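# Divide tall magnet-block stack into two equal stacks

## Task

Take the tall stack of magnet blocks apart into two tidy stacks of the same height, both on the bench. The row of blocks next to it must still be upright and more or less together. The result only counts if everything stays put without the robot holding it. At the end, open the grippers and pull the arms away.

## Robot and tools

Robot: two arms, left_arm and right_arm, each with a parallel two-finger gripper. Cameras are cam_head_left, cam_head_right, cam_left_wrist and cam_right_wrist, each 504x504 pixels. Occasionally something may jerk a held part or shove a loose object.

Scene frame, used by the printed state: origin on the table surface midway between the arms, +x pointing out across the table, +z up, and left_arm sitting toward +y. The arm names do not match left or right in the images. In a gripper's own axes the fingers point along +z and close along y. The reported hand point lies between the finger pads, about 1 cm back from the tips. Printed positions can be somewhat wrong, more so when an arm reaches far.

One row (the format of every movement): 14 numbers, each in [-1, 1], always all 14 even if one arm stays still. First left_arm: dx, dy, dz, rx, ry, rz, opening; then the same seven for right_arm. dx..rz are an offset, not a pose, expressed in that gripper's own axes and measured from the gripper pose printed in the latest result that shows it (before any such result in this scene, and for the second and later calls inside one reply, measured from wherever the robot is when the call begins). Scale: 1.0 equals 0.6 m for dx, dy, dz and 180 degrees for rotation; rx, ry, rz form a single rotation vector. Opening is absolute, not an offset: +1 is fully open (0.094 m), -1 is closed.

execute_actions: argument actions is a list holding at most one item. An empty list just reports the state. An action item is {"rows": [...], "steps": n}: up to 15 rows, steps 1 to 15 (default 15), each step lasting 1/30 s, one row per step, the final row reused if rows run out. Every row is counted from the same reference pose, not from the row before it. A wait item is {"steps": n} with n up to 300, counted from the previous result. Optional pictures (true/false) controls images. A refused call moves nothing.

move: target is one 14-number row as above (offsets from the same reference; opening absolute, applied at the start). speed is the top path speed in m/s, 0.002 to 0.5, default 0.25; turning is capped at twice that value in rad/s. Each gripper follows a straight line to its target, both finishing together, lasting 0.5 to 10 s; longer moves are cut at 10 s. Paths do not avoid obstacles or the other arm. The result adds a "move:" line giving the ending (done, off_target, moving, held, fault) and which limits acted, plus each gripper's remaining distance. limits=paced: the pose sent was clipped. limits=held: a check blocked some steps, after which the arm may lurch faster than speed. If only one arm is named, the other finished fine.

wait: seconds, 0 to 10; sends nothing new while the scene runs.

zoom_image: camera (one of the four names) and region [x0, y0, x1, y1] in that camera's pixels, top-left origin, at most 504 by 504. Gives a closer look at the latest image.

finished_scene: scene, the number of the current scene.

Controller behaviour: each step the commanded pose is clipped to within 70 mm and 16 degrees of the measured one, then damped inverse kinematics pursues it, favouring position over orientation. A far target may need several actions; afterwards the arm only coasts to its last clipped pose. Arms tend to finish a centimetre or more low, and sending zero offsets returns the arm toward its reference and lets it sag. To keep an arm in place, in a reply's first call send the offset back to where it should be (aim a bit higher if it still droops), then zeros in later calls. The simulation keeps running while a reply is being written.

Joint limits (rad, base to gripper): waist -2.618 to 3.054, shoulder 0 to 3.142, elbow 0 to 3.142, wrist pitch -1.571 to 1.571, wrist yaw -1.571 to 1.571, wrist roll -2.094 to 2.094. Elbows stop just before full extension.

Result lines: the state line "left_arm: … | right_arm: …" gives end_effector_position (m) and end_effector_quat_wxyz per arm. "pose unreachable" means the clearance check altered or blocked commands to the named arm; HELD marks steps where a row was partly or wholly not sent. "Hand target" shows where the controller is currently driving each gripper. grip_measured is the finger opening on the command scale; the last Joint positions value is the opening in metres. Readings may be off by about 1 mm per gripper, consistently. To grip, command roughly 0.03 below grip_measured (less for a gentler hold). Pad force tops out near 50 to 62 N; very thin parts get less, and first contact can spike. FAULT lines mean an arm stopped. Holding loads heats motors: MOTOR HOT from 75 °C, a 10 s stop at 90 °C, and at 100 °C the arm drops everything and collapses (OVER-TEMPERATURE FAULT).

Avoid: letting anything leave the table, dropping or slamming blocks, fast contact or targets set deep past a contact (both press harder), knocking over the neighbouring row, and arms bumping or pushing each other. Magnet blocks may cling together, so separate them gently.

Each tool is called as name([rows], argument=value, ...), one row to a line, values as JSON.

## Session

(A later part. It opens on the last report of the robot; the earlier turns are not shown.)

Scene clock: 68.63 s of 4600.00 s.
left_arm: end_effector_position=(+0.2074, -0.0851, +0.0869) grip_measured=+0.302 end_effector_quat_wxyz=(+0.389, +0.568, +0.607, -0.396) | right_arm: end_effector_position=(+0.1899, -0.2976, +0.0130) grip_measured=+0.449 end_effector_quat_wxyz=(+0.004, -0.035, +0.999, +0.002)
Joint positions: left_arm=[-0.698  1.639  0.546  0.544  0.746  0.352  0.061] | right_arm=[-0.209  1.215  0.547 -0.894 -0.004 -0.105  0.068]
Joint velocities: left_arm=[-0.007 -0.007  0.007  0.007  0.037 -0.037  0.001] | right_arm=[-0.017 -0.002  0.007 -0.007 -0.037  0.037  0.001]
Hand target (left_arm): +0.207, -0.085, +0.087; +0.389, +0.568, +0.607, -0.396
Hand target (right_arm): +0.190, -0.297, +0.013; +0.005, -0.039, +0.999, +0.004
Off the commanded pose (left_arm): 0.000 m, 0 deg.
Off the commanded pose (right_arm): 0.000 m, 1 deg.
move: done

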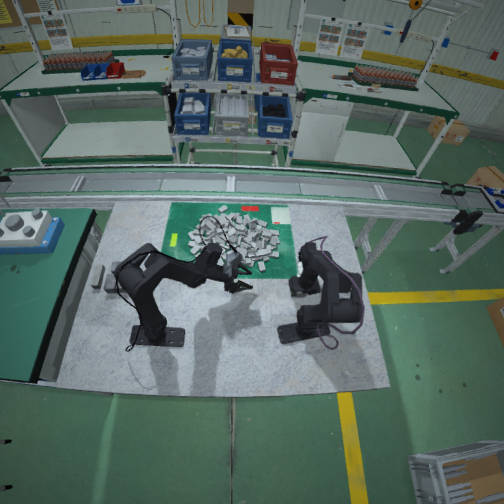

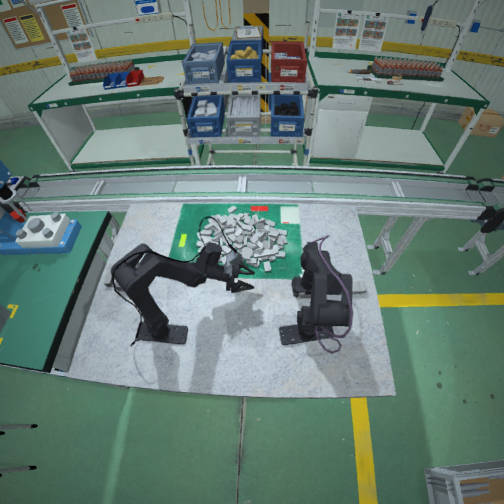

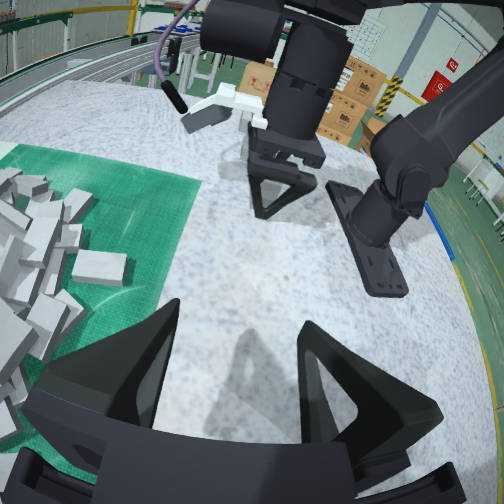

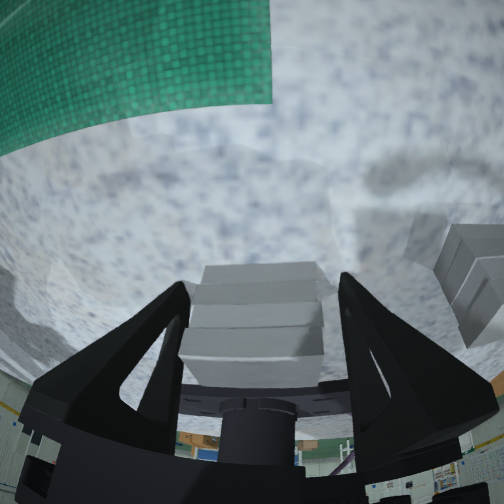

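execute_actions([
  {"rows":[[0,0,0,0,0,0,0.3,0,0,0,0,0,0,0.2],[0,0,0,0,0,0,0.3,0,0,0,0,0,0,0.06],[0,0,0,0,0,0,0.3,0,0,0,0,0,0,0.02],[0,0,0,0,0,0,0.3,0,0,0,0,0,0,-0.02],[0,0,0,0,0,0,0.3,0,0,0,0,0,0,-0.06],[0,0,0,0,0,0,0.3,0,0,0,0,0,0,-0.1],[0,0,0,0,0,0,0.3,0,0,0,0,0,0,-0.13],[0,0,0,0,0,0,0.3,0,0,0,0,0,0,-0.16]],"steps":14},
], pictures=false)

execute_actions([
  {"rows":[[0,0,0,0,0,0,0.3,0,0,0,0,0,0,0.45]],"steps":8},
], pictures=false)

move(target=[0,0,0,0,0,0,0.3,-0.008,0,-0.125,0,-0.007,0,0.45], speed=0.15)

move(target=[0,0,0,0,0,0,0.3,-0.033,-0.185,-0.005,0,0,0,0.45], speed=0.15)

Scene clock: 79.63 s of 4600.00 s.
left_arm: end_effector_position=(+0.2074, -0.0851, +0.0869) grip_measured=+0.302 end_effector_quat_wxyz=(+0.389, +0.568, +0.607, -0.396) | right_arm: end_effector_position=(+0.1899, -0.2975, +0.0130) grip_measured=-0.065 end_effector_quat_wxyz=(+0.004, -0.036, +0.999, +0.002)
Joint positions: left_arm=[-0.698  1.639  0.546  0.544  0.746  0.352  0.061] | right_arm=[-0.209  1.215  0.547 -0.894 -0.004 -0.108  0.044]
Joint velocities: left_arm=[-0.012 -0.012  0.007  0.007  0.022 -0.007 -0.   ] | right_arm=[-0.027 -0.002  0.002 -0.066 -0.037  0.022  0.001]
Hand target (left_arm): +0.207, -0.085, +0.087; +0.389, +0.568, +0.607, -0.396
Hand target (right_arm): +0.190, -0.298, +0.013; +0.004, -0.035, +0.999, +0.002
Off the commanded pose (left_arm): 0.000 m, 0 deg.
Off the commanded pose (right_arm): 0.000 m, 0 deg.
Steps of this call (steps 1 to 90: nothing new was sent; then 7.53 s passed at rest; steps 91 to 104: all 14 steps of this action). Readings (end_effector_position):
91: left_arm (+0.2074, -0.0851, +0.0869) | right_arm (+0.1899, -0.2976, +0.0130)
92: left_arm (+0.2074, -0.0851, +0.0869) | right_arm (+0.1899, -0.2976, +0.0130)
94: left_arm (+0.2074, -0.0851, +0.0869) | right_arm (+0.1899, -0.2976, +0.0130)
98: left_arm (+0.2074, -0.0851, +0.0869) | right_arm (+0.1899, -0.2975, +0.0130)
104: the state above

Scene clock: 79.90 s of 4600.00 s.
left_arm: end_effector_position=(+0.2074, -0.0851, +0.0869) grip_measured=+0.302 end_effector_quat_wxyz=(+0.389, +0.568, +0.607, -0.396) | right_arm: end_effector_position=(+0.1899, -0.2975, +0.0130) grip_measured=+0.448 end_effector_quat_wxyz=(+0.004, -0.036, +0.999, +0.002)
Joint positions: left_arm=[-0.698  1.639  0.546  0.544  0.746  0.352  0.061] | right_arm=[-0.209  1.215  0.547 -0.894 -0.004 -0.108  0.068]
Joint velocities: left_arm=[-0.002 -0.002 -0.007 -0.022  0.037  0.022  0.   ] | right_arm=[-0.012  0.007 -0.007 -0.037 -0.022  0.022  0.001]
Hand target (left_arm): +0.207, -0.085, +0.087; +0.389, +0.568, +0.607, -0.396
Hand target (right_arm): +0.190, -0.297, +0.013; +0.004, -0.036, +0.999, +0.002
Off the commanded pose (left_arm): 0.000 m, 0 deg.
Off the commanded pose (right_arm): 0.000 m, 0 deg.
Steps of this call (steps 1 to 8: all 8 steps of this action). Readings (end_effector_position):
1: left_arm (+0.2074, -0.0851, +0.0869) | right_arm (+0.1899, -0.2975, +0.0130)
2: left_arm (+0.2074, -0.0851, +0.0869) | right_arm (+0.1899, -0.2975, +0.0130)
4: left_arm (+0.2074, -0.0851, +0.0869) | right_arm (+0.1899, -0.2975, +0.0130)
8: the state above

Scene clock: 81.30 s of 4600.00 s.
left_arm: end_effector_position=(+0.2074, -0.0851, +0.0869) grip_measured=+0.302 end_effector_quat_wxyz=(+0.389, +0.568, +0.607, -0.396) | right_arm: end_effector_position=(+0.1899, -0.2975, +0.0782) grip_measured=+0.448 end_effector_quat_wxyz=(-0.002, -0.036, +0.999, +0.002)
Joint positions: left_arm=[-0.698  1.639  0.546  0.544  0.746  0.352  0.061] | right_arm=[-0.209  1.143  0.774 -1.206 -0.004 -0.108  0.068]
Joint velocities: left_arm=[-0.002  0.012 -0.002  0.007 -0.051 -0.081 -0.   ] | right_arm=[ 0.012 -0.002  0.017 -0.037 -0.037 -0.051  0.001]
Hand target (left_arm): +0.207, -0.085, +0.087; +0.389, +0.568, +0.607, -0.396
Hand target (right_arm): +0.195, -0.297, +0.088; +0.015, -0.036, +0.999, +0.002
Off the commanded pose (left_arm): 0.000 m, 0 deg.
Off the commanded pose (right_arm): 0.011 m, 2 deg.
move: off_target (right_arm)

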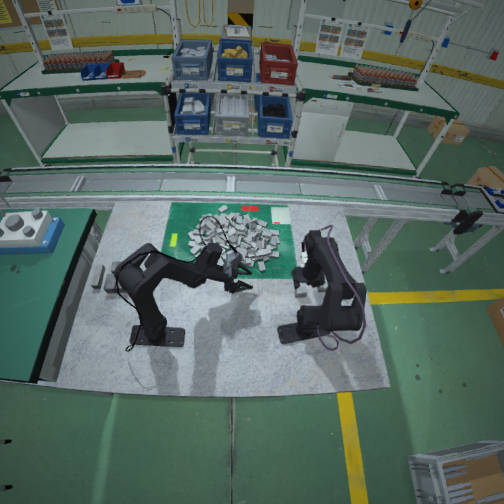

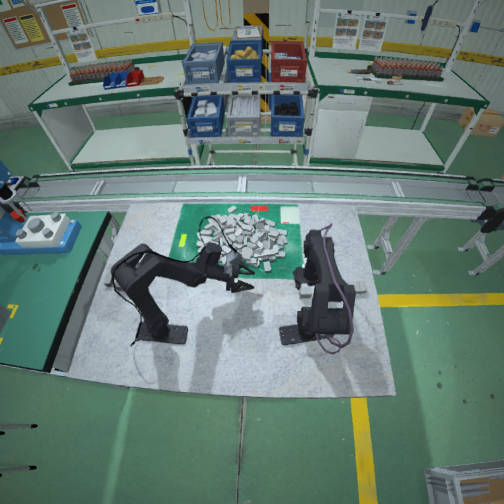

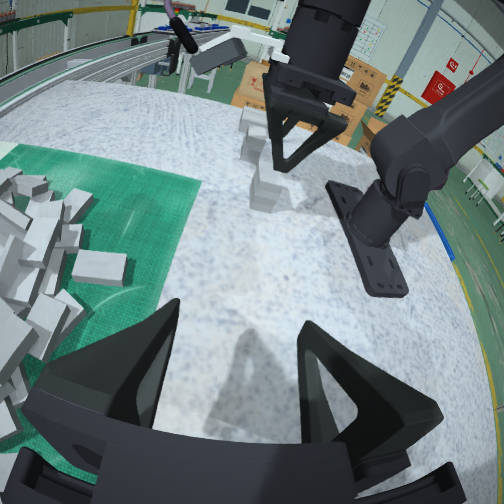

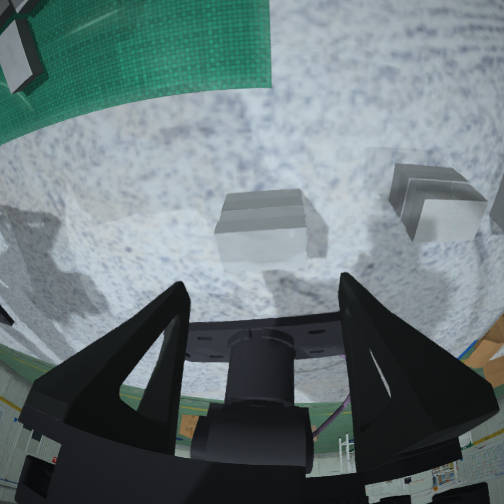

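Scene clock: 82.63 s of 4600.00 s.
left_arm: end_effector_position=(+0.2074, -0.0851, +0.0869) grip_measured=+0.302 end_effector_quat_wxyz=(+0.389, +0.568, +0.607, -0.396) | right_arm: end_effector_position=(+0.2096, -0.4012, +0.0748) grip_measured=+0.448 end_effector_quat_wxyz=(-0.019, -0.035, +0.999, +0.002)
Joint positions: left_arm=[-0.698  1.639  0.546  0.544  0.746  0.352  0.061] | right_arm=[-0.705  1.385  0.925 -1.144  0.017 -0.6    0.068]
Joint velocities: left_arm=[-0.017 -0.002  0.002  0.022 -0.066  0.022 -0.001] | right_arm=[-0.002 -0.017  0.002 -0.066 -0.125 -0.037 -0.001]
Hand target (left_arm): +0.207, -0.085, +0.087; +0.389, +0.568, +0.607, -0.396
Hand target (right_arm): +0.218, -0.408, +0.081; -0.004, -0.036, +0.999, -0.005
Off the commanded pose (left_arm): 0.000 m, 0 deg.
Off the commanded pose (right_arm): 0.011 m, 2 deg.
move: off_target (right_arm)

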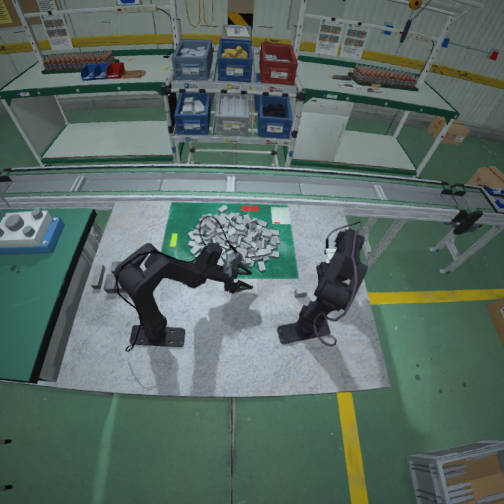

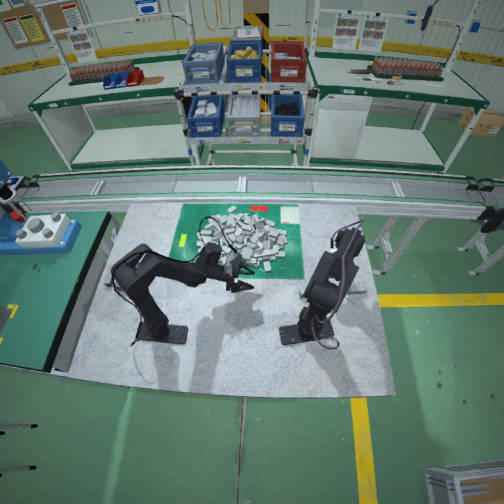

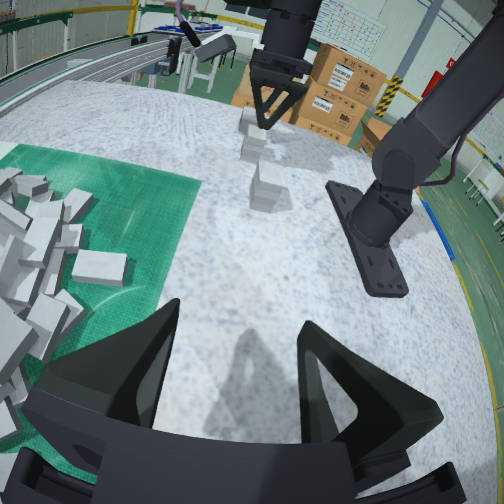

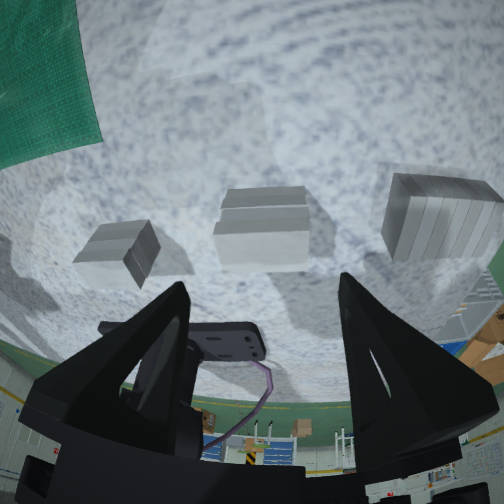

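move(target=[0,0,0,0,0,0,0.3,-0.005,0,0.106,0,-0.012,0,0.45], speed=0.08)

execute_actions([
  {"rows":[[0,0,0,0,0,0,0.3,0,0,0,0,0,0,0.25],[0,0,0,0,0,0,0.3,0,0,0,0,0,0,0.14],[0,0,0,0,0,0,0.3,0,0,0,0,0,0,0.1],[0,0,0,0,0,0,0.3,0,0,0,0,0,0,0.06],[0,0,0,0,0,0,0.3,0,0,0,0,0,0,0.02],[0,0,0,0,0,0,0.3,0,0,0,0,0,0,-0.02],[0,0,0,0,0,0,0.3,0,0,0,0,0,0,-0.06],[0,0,0,0,0,0,0.3,0,0,0,0,0,0,-0.09]],"steps":14},
], pictures=false)

execute_actions([
  {"rows":[[0,0,0,0,0,0,0.3,0,0,0,0,0,0,0.45]],"steps":8},
], pictures=false)

move(target=[0,0,0,0,0,0,0.3,0,0,0,0,0,0.503,0.45], speed=0.5)

Scene clock: 90.27 s of 4600.00 s.
left_arm: end_effector_position=(+0.2074, -0.0851, +0.0869) grip_measured=+0.302 end_effector_quat_wxyz=(+0.389, +0.568, +0.607, -0.396) | right_arm: end_effector_position=(+0.2119, -0.4001, +0.0157) grip_measured=+0.448 end_effector_quat_wxyz=(+0.000, -0.037, +0.999, -0.003)
Joint positions: left_arm=[-0.698  1.639  0.546  0.544  0.746  0.352  0.061] | right_arm=[-0.705  1.441  0.721 -0.848  0.005 -0.604  0.068]
Joint velocities: left_arm=[-0.007 -0.002  0.007 -0.007  0.007 -0.007  0.001] | right_arm=[ 0.017  0.012 -0.007  0.037  0.007  0.037  0.   ]
Hand target (left_arm): +0.207, -0.085, +0.087; +0.389, +0.568, +0.607, -0.396
Hand target (right_arm): +0.209, -0.400, +0.011; +0.000, -0.035, +0.999, +0.002
Off the commanded pose (left_arm): 0.000 m, 0 deg.
Off the commanded pose (right_arm): 0.005 m, 1 deg.
After step 90, 3.27 s passed at rest.
move: done

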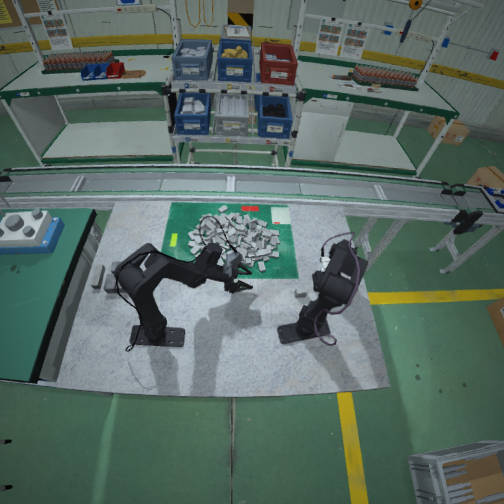

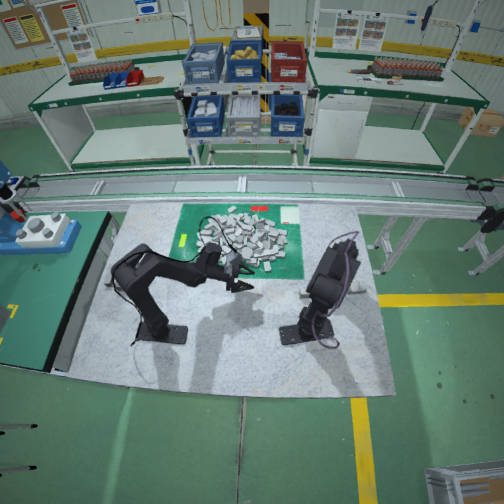

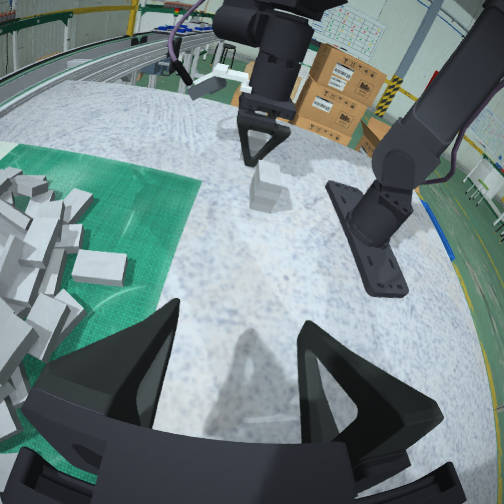

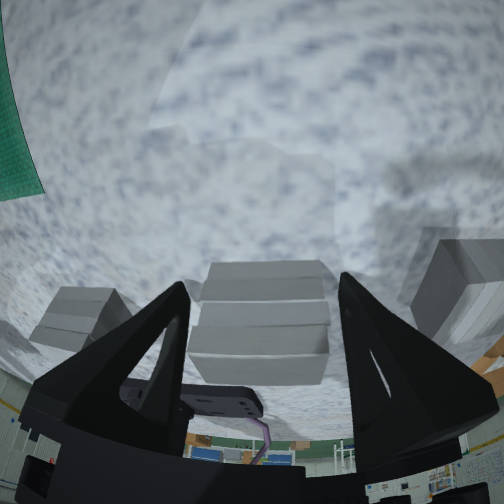

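Scene clock: 90.73 s of 4600.00 s.
left_arm: end_effector_position=(+0.2074, -0.0851, +0.0869) grip_measured=+0.302 end_effector_quat_wxyz=(+0.389, +0.568, +0.607, -0.396) | right_arm: end_effector_position=(+0.2120, -0.4005, +0.0157) grip_measured=-0.063 end_effector_quat_wxyz=(+0.000, -0.037, +0.999, -0.005)
Joint positions: left_arm=[-0.698  1.639  0.546  0.544  0.746  0.352  0.061] | right_arm=[-0.705  1.441  0.721 -0.846  0.007 -0.604  0.044]
Joint velocities: left_arm=[-0.007  0.002 -0.002  0.007 -0.037 -0.022  0.001] | right_arm=[-0.012  0.002 -0.002  0.007 -0.007 -0.081  0.   ]
Hand target (left_arm): +0.207, -0.085, +0.087; +0.389, +0.568, +0.607, -0.396
Hand target (right_arm): +0.212, -0.400, +0.016; +0.000, -0.037, +0.999, -0.003
Off the commanded pose (left_arm): 0.000 m, 0 deg.
Off the commanded pose (right_arm): 0.000 m, 0 deg.
Steps of this call (steps 1 to 14: all 14 steps of this action). Readings (end_effector_position):
1: left_arm (+0.2074, -0.0851, +0.0869) | right_arm (+0.2119, -0.4001, +0.0157)
2: left_arm (+0.2074, -0.0851, +0.0869) | right_arm (+0.2119, -0.4001, +0.0157)
4: left_arm (+0.2074, -0.0851, +0.0869) | right_arm (+0.2119, -0.4001, +0.0157)
8: left_arm (+0.2074, -0.0851, +0.0869) | right_arm (+0.2120, -0.4005, +0.0157)
14: the state above

Scene clock: 91.00 s of 4600.00 s.
left_arm: end_effector_position=(+0.2074, -0.0851, +0.0869) grip_measured=+0.302 end_effector_quat_wxyz=(+0.389, +0.568, +0.607, -0.396) | right_arm: end_effector_position=(+0.2120, -0.4005, +0.0157) grip_measured=+0.448 end_effector_quat_wxyz=(+0.000, -0.037, +0.999, -0.005)
Joint positions: left_arm=[-0.698  1.639  0.546  0.544  0.746  0.352  0.061] | right_arm=[-0.705  1.441  0.721 -0.846  0.007 -0.604  0.068]
Joint velocities: left_arm=[ 0.002 -0.007 -0.002 -0.066 -0.022 -0.051  0.002] | right_arm=[ 0.002 -0.017 -0.002 -0.095 -0.022  0.022  0.001]
Hand target (left_arm): +0.207, -0.085, +0.087; +0.389, +0.568, +0.607, -0.396
Hand target (right_arm): +0.212, -0.401, +0.016; +0.000, -0.037, +0.999, -0.005
Off the commanded pose (left_arm): 0.000 m, 0 deg.
Off the commanded pose (right_arm): 0.000 m, 0 deg.
Steps of this call (steps 1 to 8: all 8 steps of this action). Readings (end_effector_position):
1: left_arm (+0.2074, -0.0851, +0.0869) | right_arm (+0.2120, -0.4005, +0.0157)
2: left_arm (+0.2074, -0.0851, +0.0869) | right_arm (+0.2120, -0.4005, +0.0157)
4: left_arm (+0.2074, -0.0851, +0.0869) | right_arm (+0.2120, -0.4005, +0.0157)
8: the state above

Scene clock: 93.57 s of 4600.00 s.
left_arm: end_effector_position=(+0.2074, -0.0851, +0.0869) grip_measured=+0.302 end_effector_quat_wxyz=(+0.389, +0.568, +0.607, -0.396) | right_arm: end_effector_position=(+0.2126, -0.3994, +0.0157) grip_measured=+0.449 end_effector_quat_wxyz=(+0.003, +0.679, +0.734, +0.001)
Joint positions: left_arm=[-0.698  1.639  0.546  0.544  0.746  0.352  0.061] | right_arm=[-0.705  1.441  0.721 -0.846  0.     0.962  0.068]
Joint velocities: left_arm=[-0.007 -0.002  0.007  0.007  0.095 -0.022 -0.   ] | right_arm=[-0.002  0.012 -0.002  0.037  0.007  0.051 -0.001]
Hand target (left_arm): +0.207, -0.085, +0.087; +0.389, +0.568, +0.607, -0.396
Hand target (right_arm): +0.212, -0.401, +0.016; +0.003, +0.684, +0.729, -0.003
Off the commanded pose (left_arm): 0.000 m, 0 deg.
Off the commanded pose (right_arm): 0.001 m, 1 deg.
move: done

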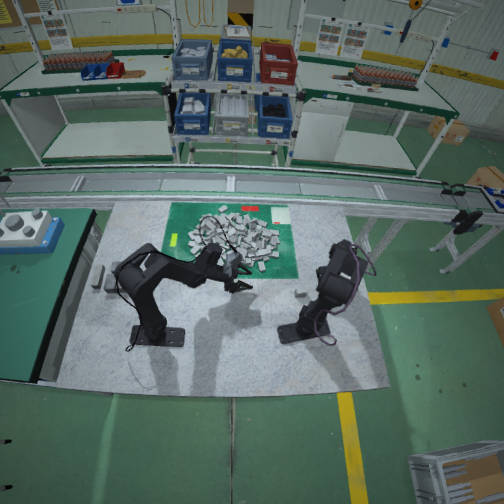

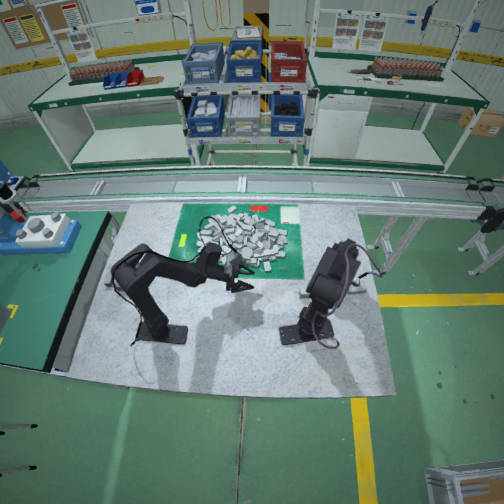

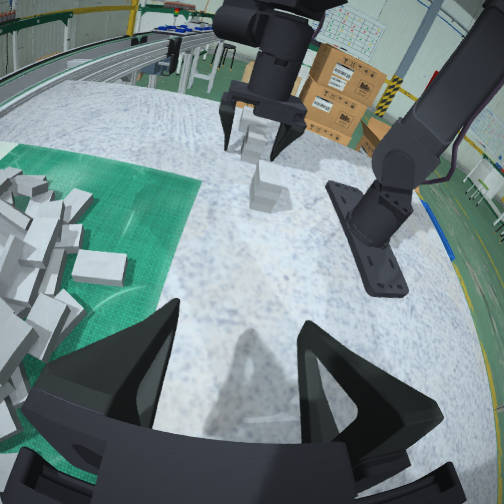

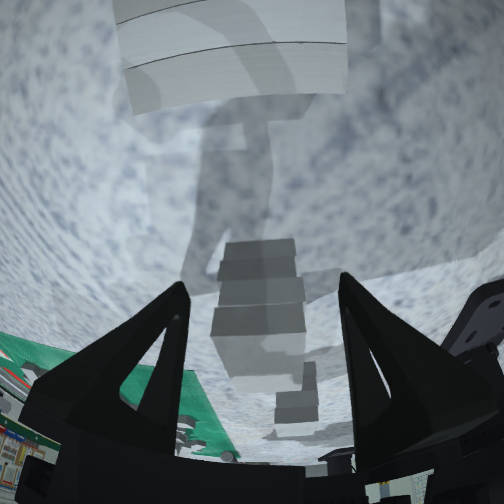

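execute_actions([
  {"rows":[[0,0,0,0,0,0,0.3,0,0,0,0,0,0,0.1],[0,0,0,0,0,0,0.3,0,0,0,0,0,0,-0.1],[0,0,0,0,0,0,0.3,0,0,0,0,0,0,-0.2],[0,0,0,0,0,0,0.3,0,0,0,0,0,0,-0.24],[0,0,0,0,0,0,0.3,0,0,0,0,0,0,-0.28],[0,0,0,0,0,0,0.3,0,0,0,0,0,0,-0.32],[0,0,0,0,0,0,0.3,0,0,0,0,0,0,-0.36],[0,0,0,0,0,0,0.3,0,0,0,0,0,0,-0.4],[0,0,0,0,0,0,0.3,0,0,0,0,0,0,-0.44],[0,0,0,0,0,0,0.3,0,0,0,0,0,0,-0.48]],"steps":15},
], pictures=false)

execute_actions([
  {"rows":[[0,0,0,0,0,0,0.3,0,0,0,0,0,0,0.6]],"steps":9},
], pictures=false)

move(target=[0,0,0,0,0,0,0.3,0,0,-0.32,0,0,0,0.6])

zoom_image(camera="cam_left_wrist", region=[200,95,330,225])

Scene clock: 105.37 s of 4600.00 s.
left_arm: end_effector_position=(+0.2074, -0.0851, +0.0869) grip_measured=+0.302 end_effector_quat_wxyz=(+0.389, +0.568, +0.607, -0.396) | right_arm: end_effector_position=(+0.2124, -0.3994, +0.0157) grip_measured=-0.454 end_effector_quat_wxyz=(+0.002, +0.680, +0.733, +0.000)
Joint positions: left_arm=[-0.698  1.639  0.546  0.544  0.746  0.352  0.061] | right_arm=[-0.705  1.441  0.721 -0.847  0.001  0.965  0.026]
Joint velocities: left_arm=[ 0.012  0.017 -0.007  0.037 -0.037 -0.051  0.   ] | right_arm=[ 0.022 -0.037 -0.012  0.007  0.066  0.007  0.   ]
Hand target (left_arm): +0.207, -0.085, +0.087; +0.389, +0.568, +0.607, -0.396
Hand target (right_arm): +0.213, -0.399, +0.016; +0.003, +0.679, +0.734, +0.000
Off the commanded pose (left_arm): 0.000 m, 0 deg.
Off the commanded pose (right_arm): 0.000 m, 0 deg.
Steps of this call (steps 1 to 90: nothing new was sent; then 8.30 s passed at rest; steps 91 to 105: all 15 steps of this action). Readings (end_effector_position):
91: left_arm (+0.2074, -0.0851, +0.0869) | right_arm (+0.2126, -0.3994, +0.0157)
92: left_arm (+0.2074, -0.0851, +0.0869) | right_arm (+0.2126, -0.3994, +0.0157)
94: left_arm (+0.2074, -0.0851, +0.0869) | right_arm (+0.2126, -0.3994, +0.0157)
98: left_arm (+0.2074, -0.0851, +0.0869) | right_arm (+0.2125, -0.3994, +0.0157)
105: the state above

Scene clock: 105.67 s of 4600.00 s.
left_arm: end_effector_position=(+0.2074, -0.0851, +0.0869) grip_measured=+0.302 end_effector_quat_wxyz=(+0.389, +0.568, +0.607, -0.396) | right_arm: end_effector_position=(+0.2124, -0.3994, +0.0157) grip_measured=+0.598 end_effector_quat_wxyz=(+0.002, +0.680, +0.733, +0.000)
Joint positions: left_arm=[-0.698  1.639  0.546  0.544  0.746  0.352  0.061] | right_arm=[-0.705  1.441  0.721 -0.847  0.001  0.965  0.075]
Joint velocities: left_arm=[ 0.002 -0.012  0.012 -0.037  0.007 -0.007  0.001] | right_arm=[-0.017  0.007 -0.017 -0.022  0.051 -0.007  0.   ]
Hand target (left_arm): +0.207, -0.085, +0.087; +0.389, +0.568, +0.607, -0.396
Hand target (right_arm): +0.212, -0.399, +0.016; +0.002, +0.680, +0.733, +0.000
Off the commanded pose (left_arm): 0.000 m, 0 deg.
Off the commanded pose (right_arm): 0.000 m, 0 deg.
Steps of this call (steps 1 to 9: all 9 steps of this action). Readings (end_effector_position):
1: left_arm (+0.2074, -0.0851, +0.0869) | right_arm (+0.2124, -0.3994, +0.0157)
2: left_arm (+0.2074, -0.0851, +0.0869) | right_arm (+0.2124, -0.3994, +0.0157)
4: left_arm (+0.2074, -0.0851, +0.0869) | right_arm (+0.2124, -0.3994, +0.0157)
8: left_arm (+0.2074, -0.0851, +0.0869) | right_arm (+0.2124, -0.3994, +0.0157)
9: the state above

Scene clock: 107.30 s of 4600.00 s.
left_arm: end_effector_position=(+0.2074, -0.0851, +0.0869) grip_measured=+0.302 end_effector_quat_wxyz=(+0.389, +0.568, +0.607, -0.396) | right_arm: end_effector_position=(+0.2153, -0.4011, +0.1988) grip_measured=+0.598 end_effector_quat_wxyz=(+0.040, +0.680, +0.732, +0.008)
Joint positions: left_arm=[-0.698  1.639  0.546  0.544  0.746  0.352  0.061] | right_arm=[-0.705  1.312  1.364 -1.542  0.001  0.965  0.075]
Joint velocities: left_arm=[-0.017  0.007 -0.002  0.007  0.051 -0.007 -0.   ] | right_arm=[-0.007 -0.002 -0.017 -0.007 -0.037 -0.125 -0.   ]
Hand target (left_arm): +0.207, -0.085, +0.087; +0.389, +0.568, +0.607, -0.396
Hand target (right_arm): +0.214, -0.400, +0.207; +0.050, +0.679, +0.732, +0.011
Off the commanded pose (left_arm): 0.000 m, 0 deg.
Off the commanded pose (right_arm): 0.010 m, 4 deg.
joint sent to its limit (right arm) — the command would take joint 4 (wrist pitch) past its lower limit, so that joint was sent only as far as its limit.
move: off_target (right_arm)

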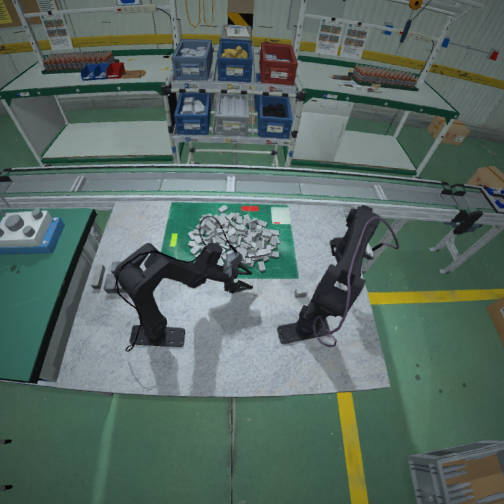

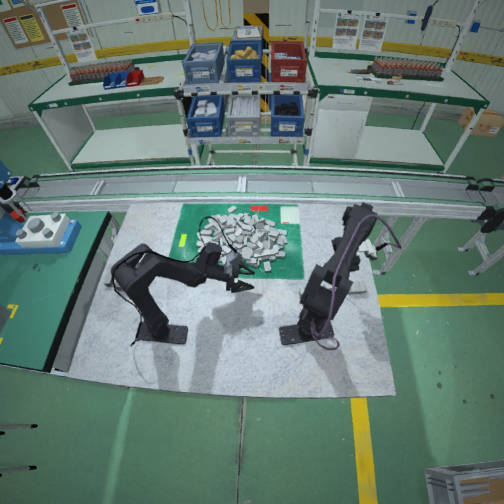

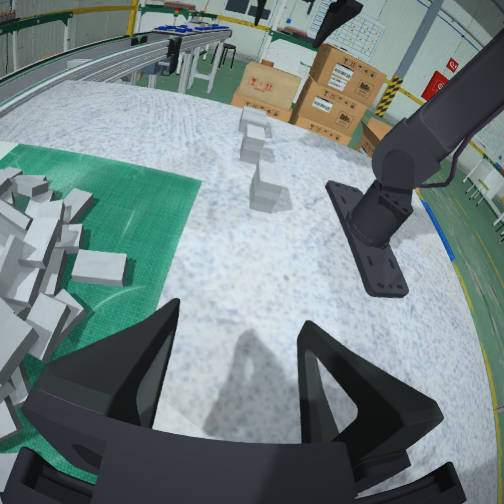

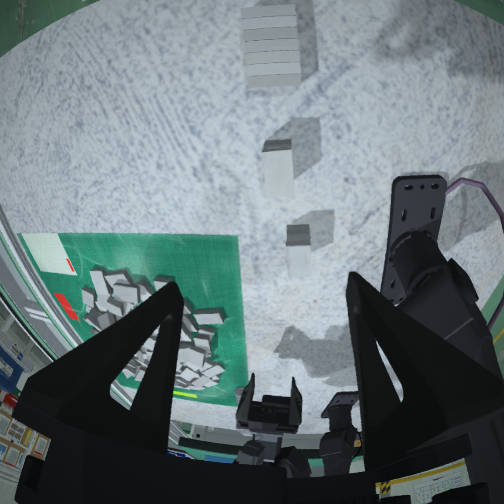

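Region (200, 95, 330, 225) of cam_left_wrist's 504x504 image, scaled by 3.877, with more detail than that image has.

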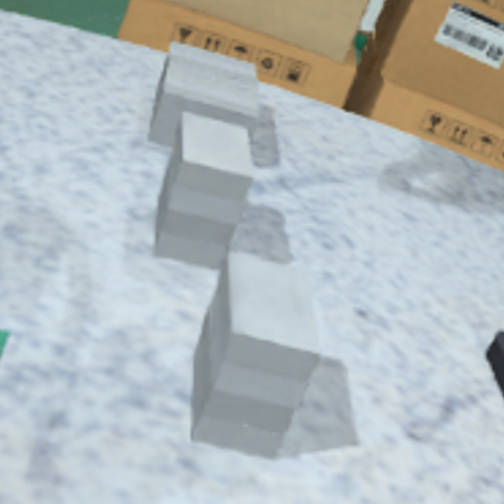

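finished_scene(scene=2)

The scene is finished: the task was done.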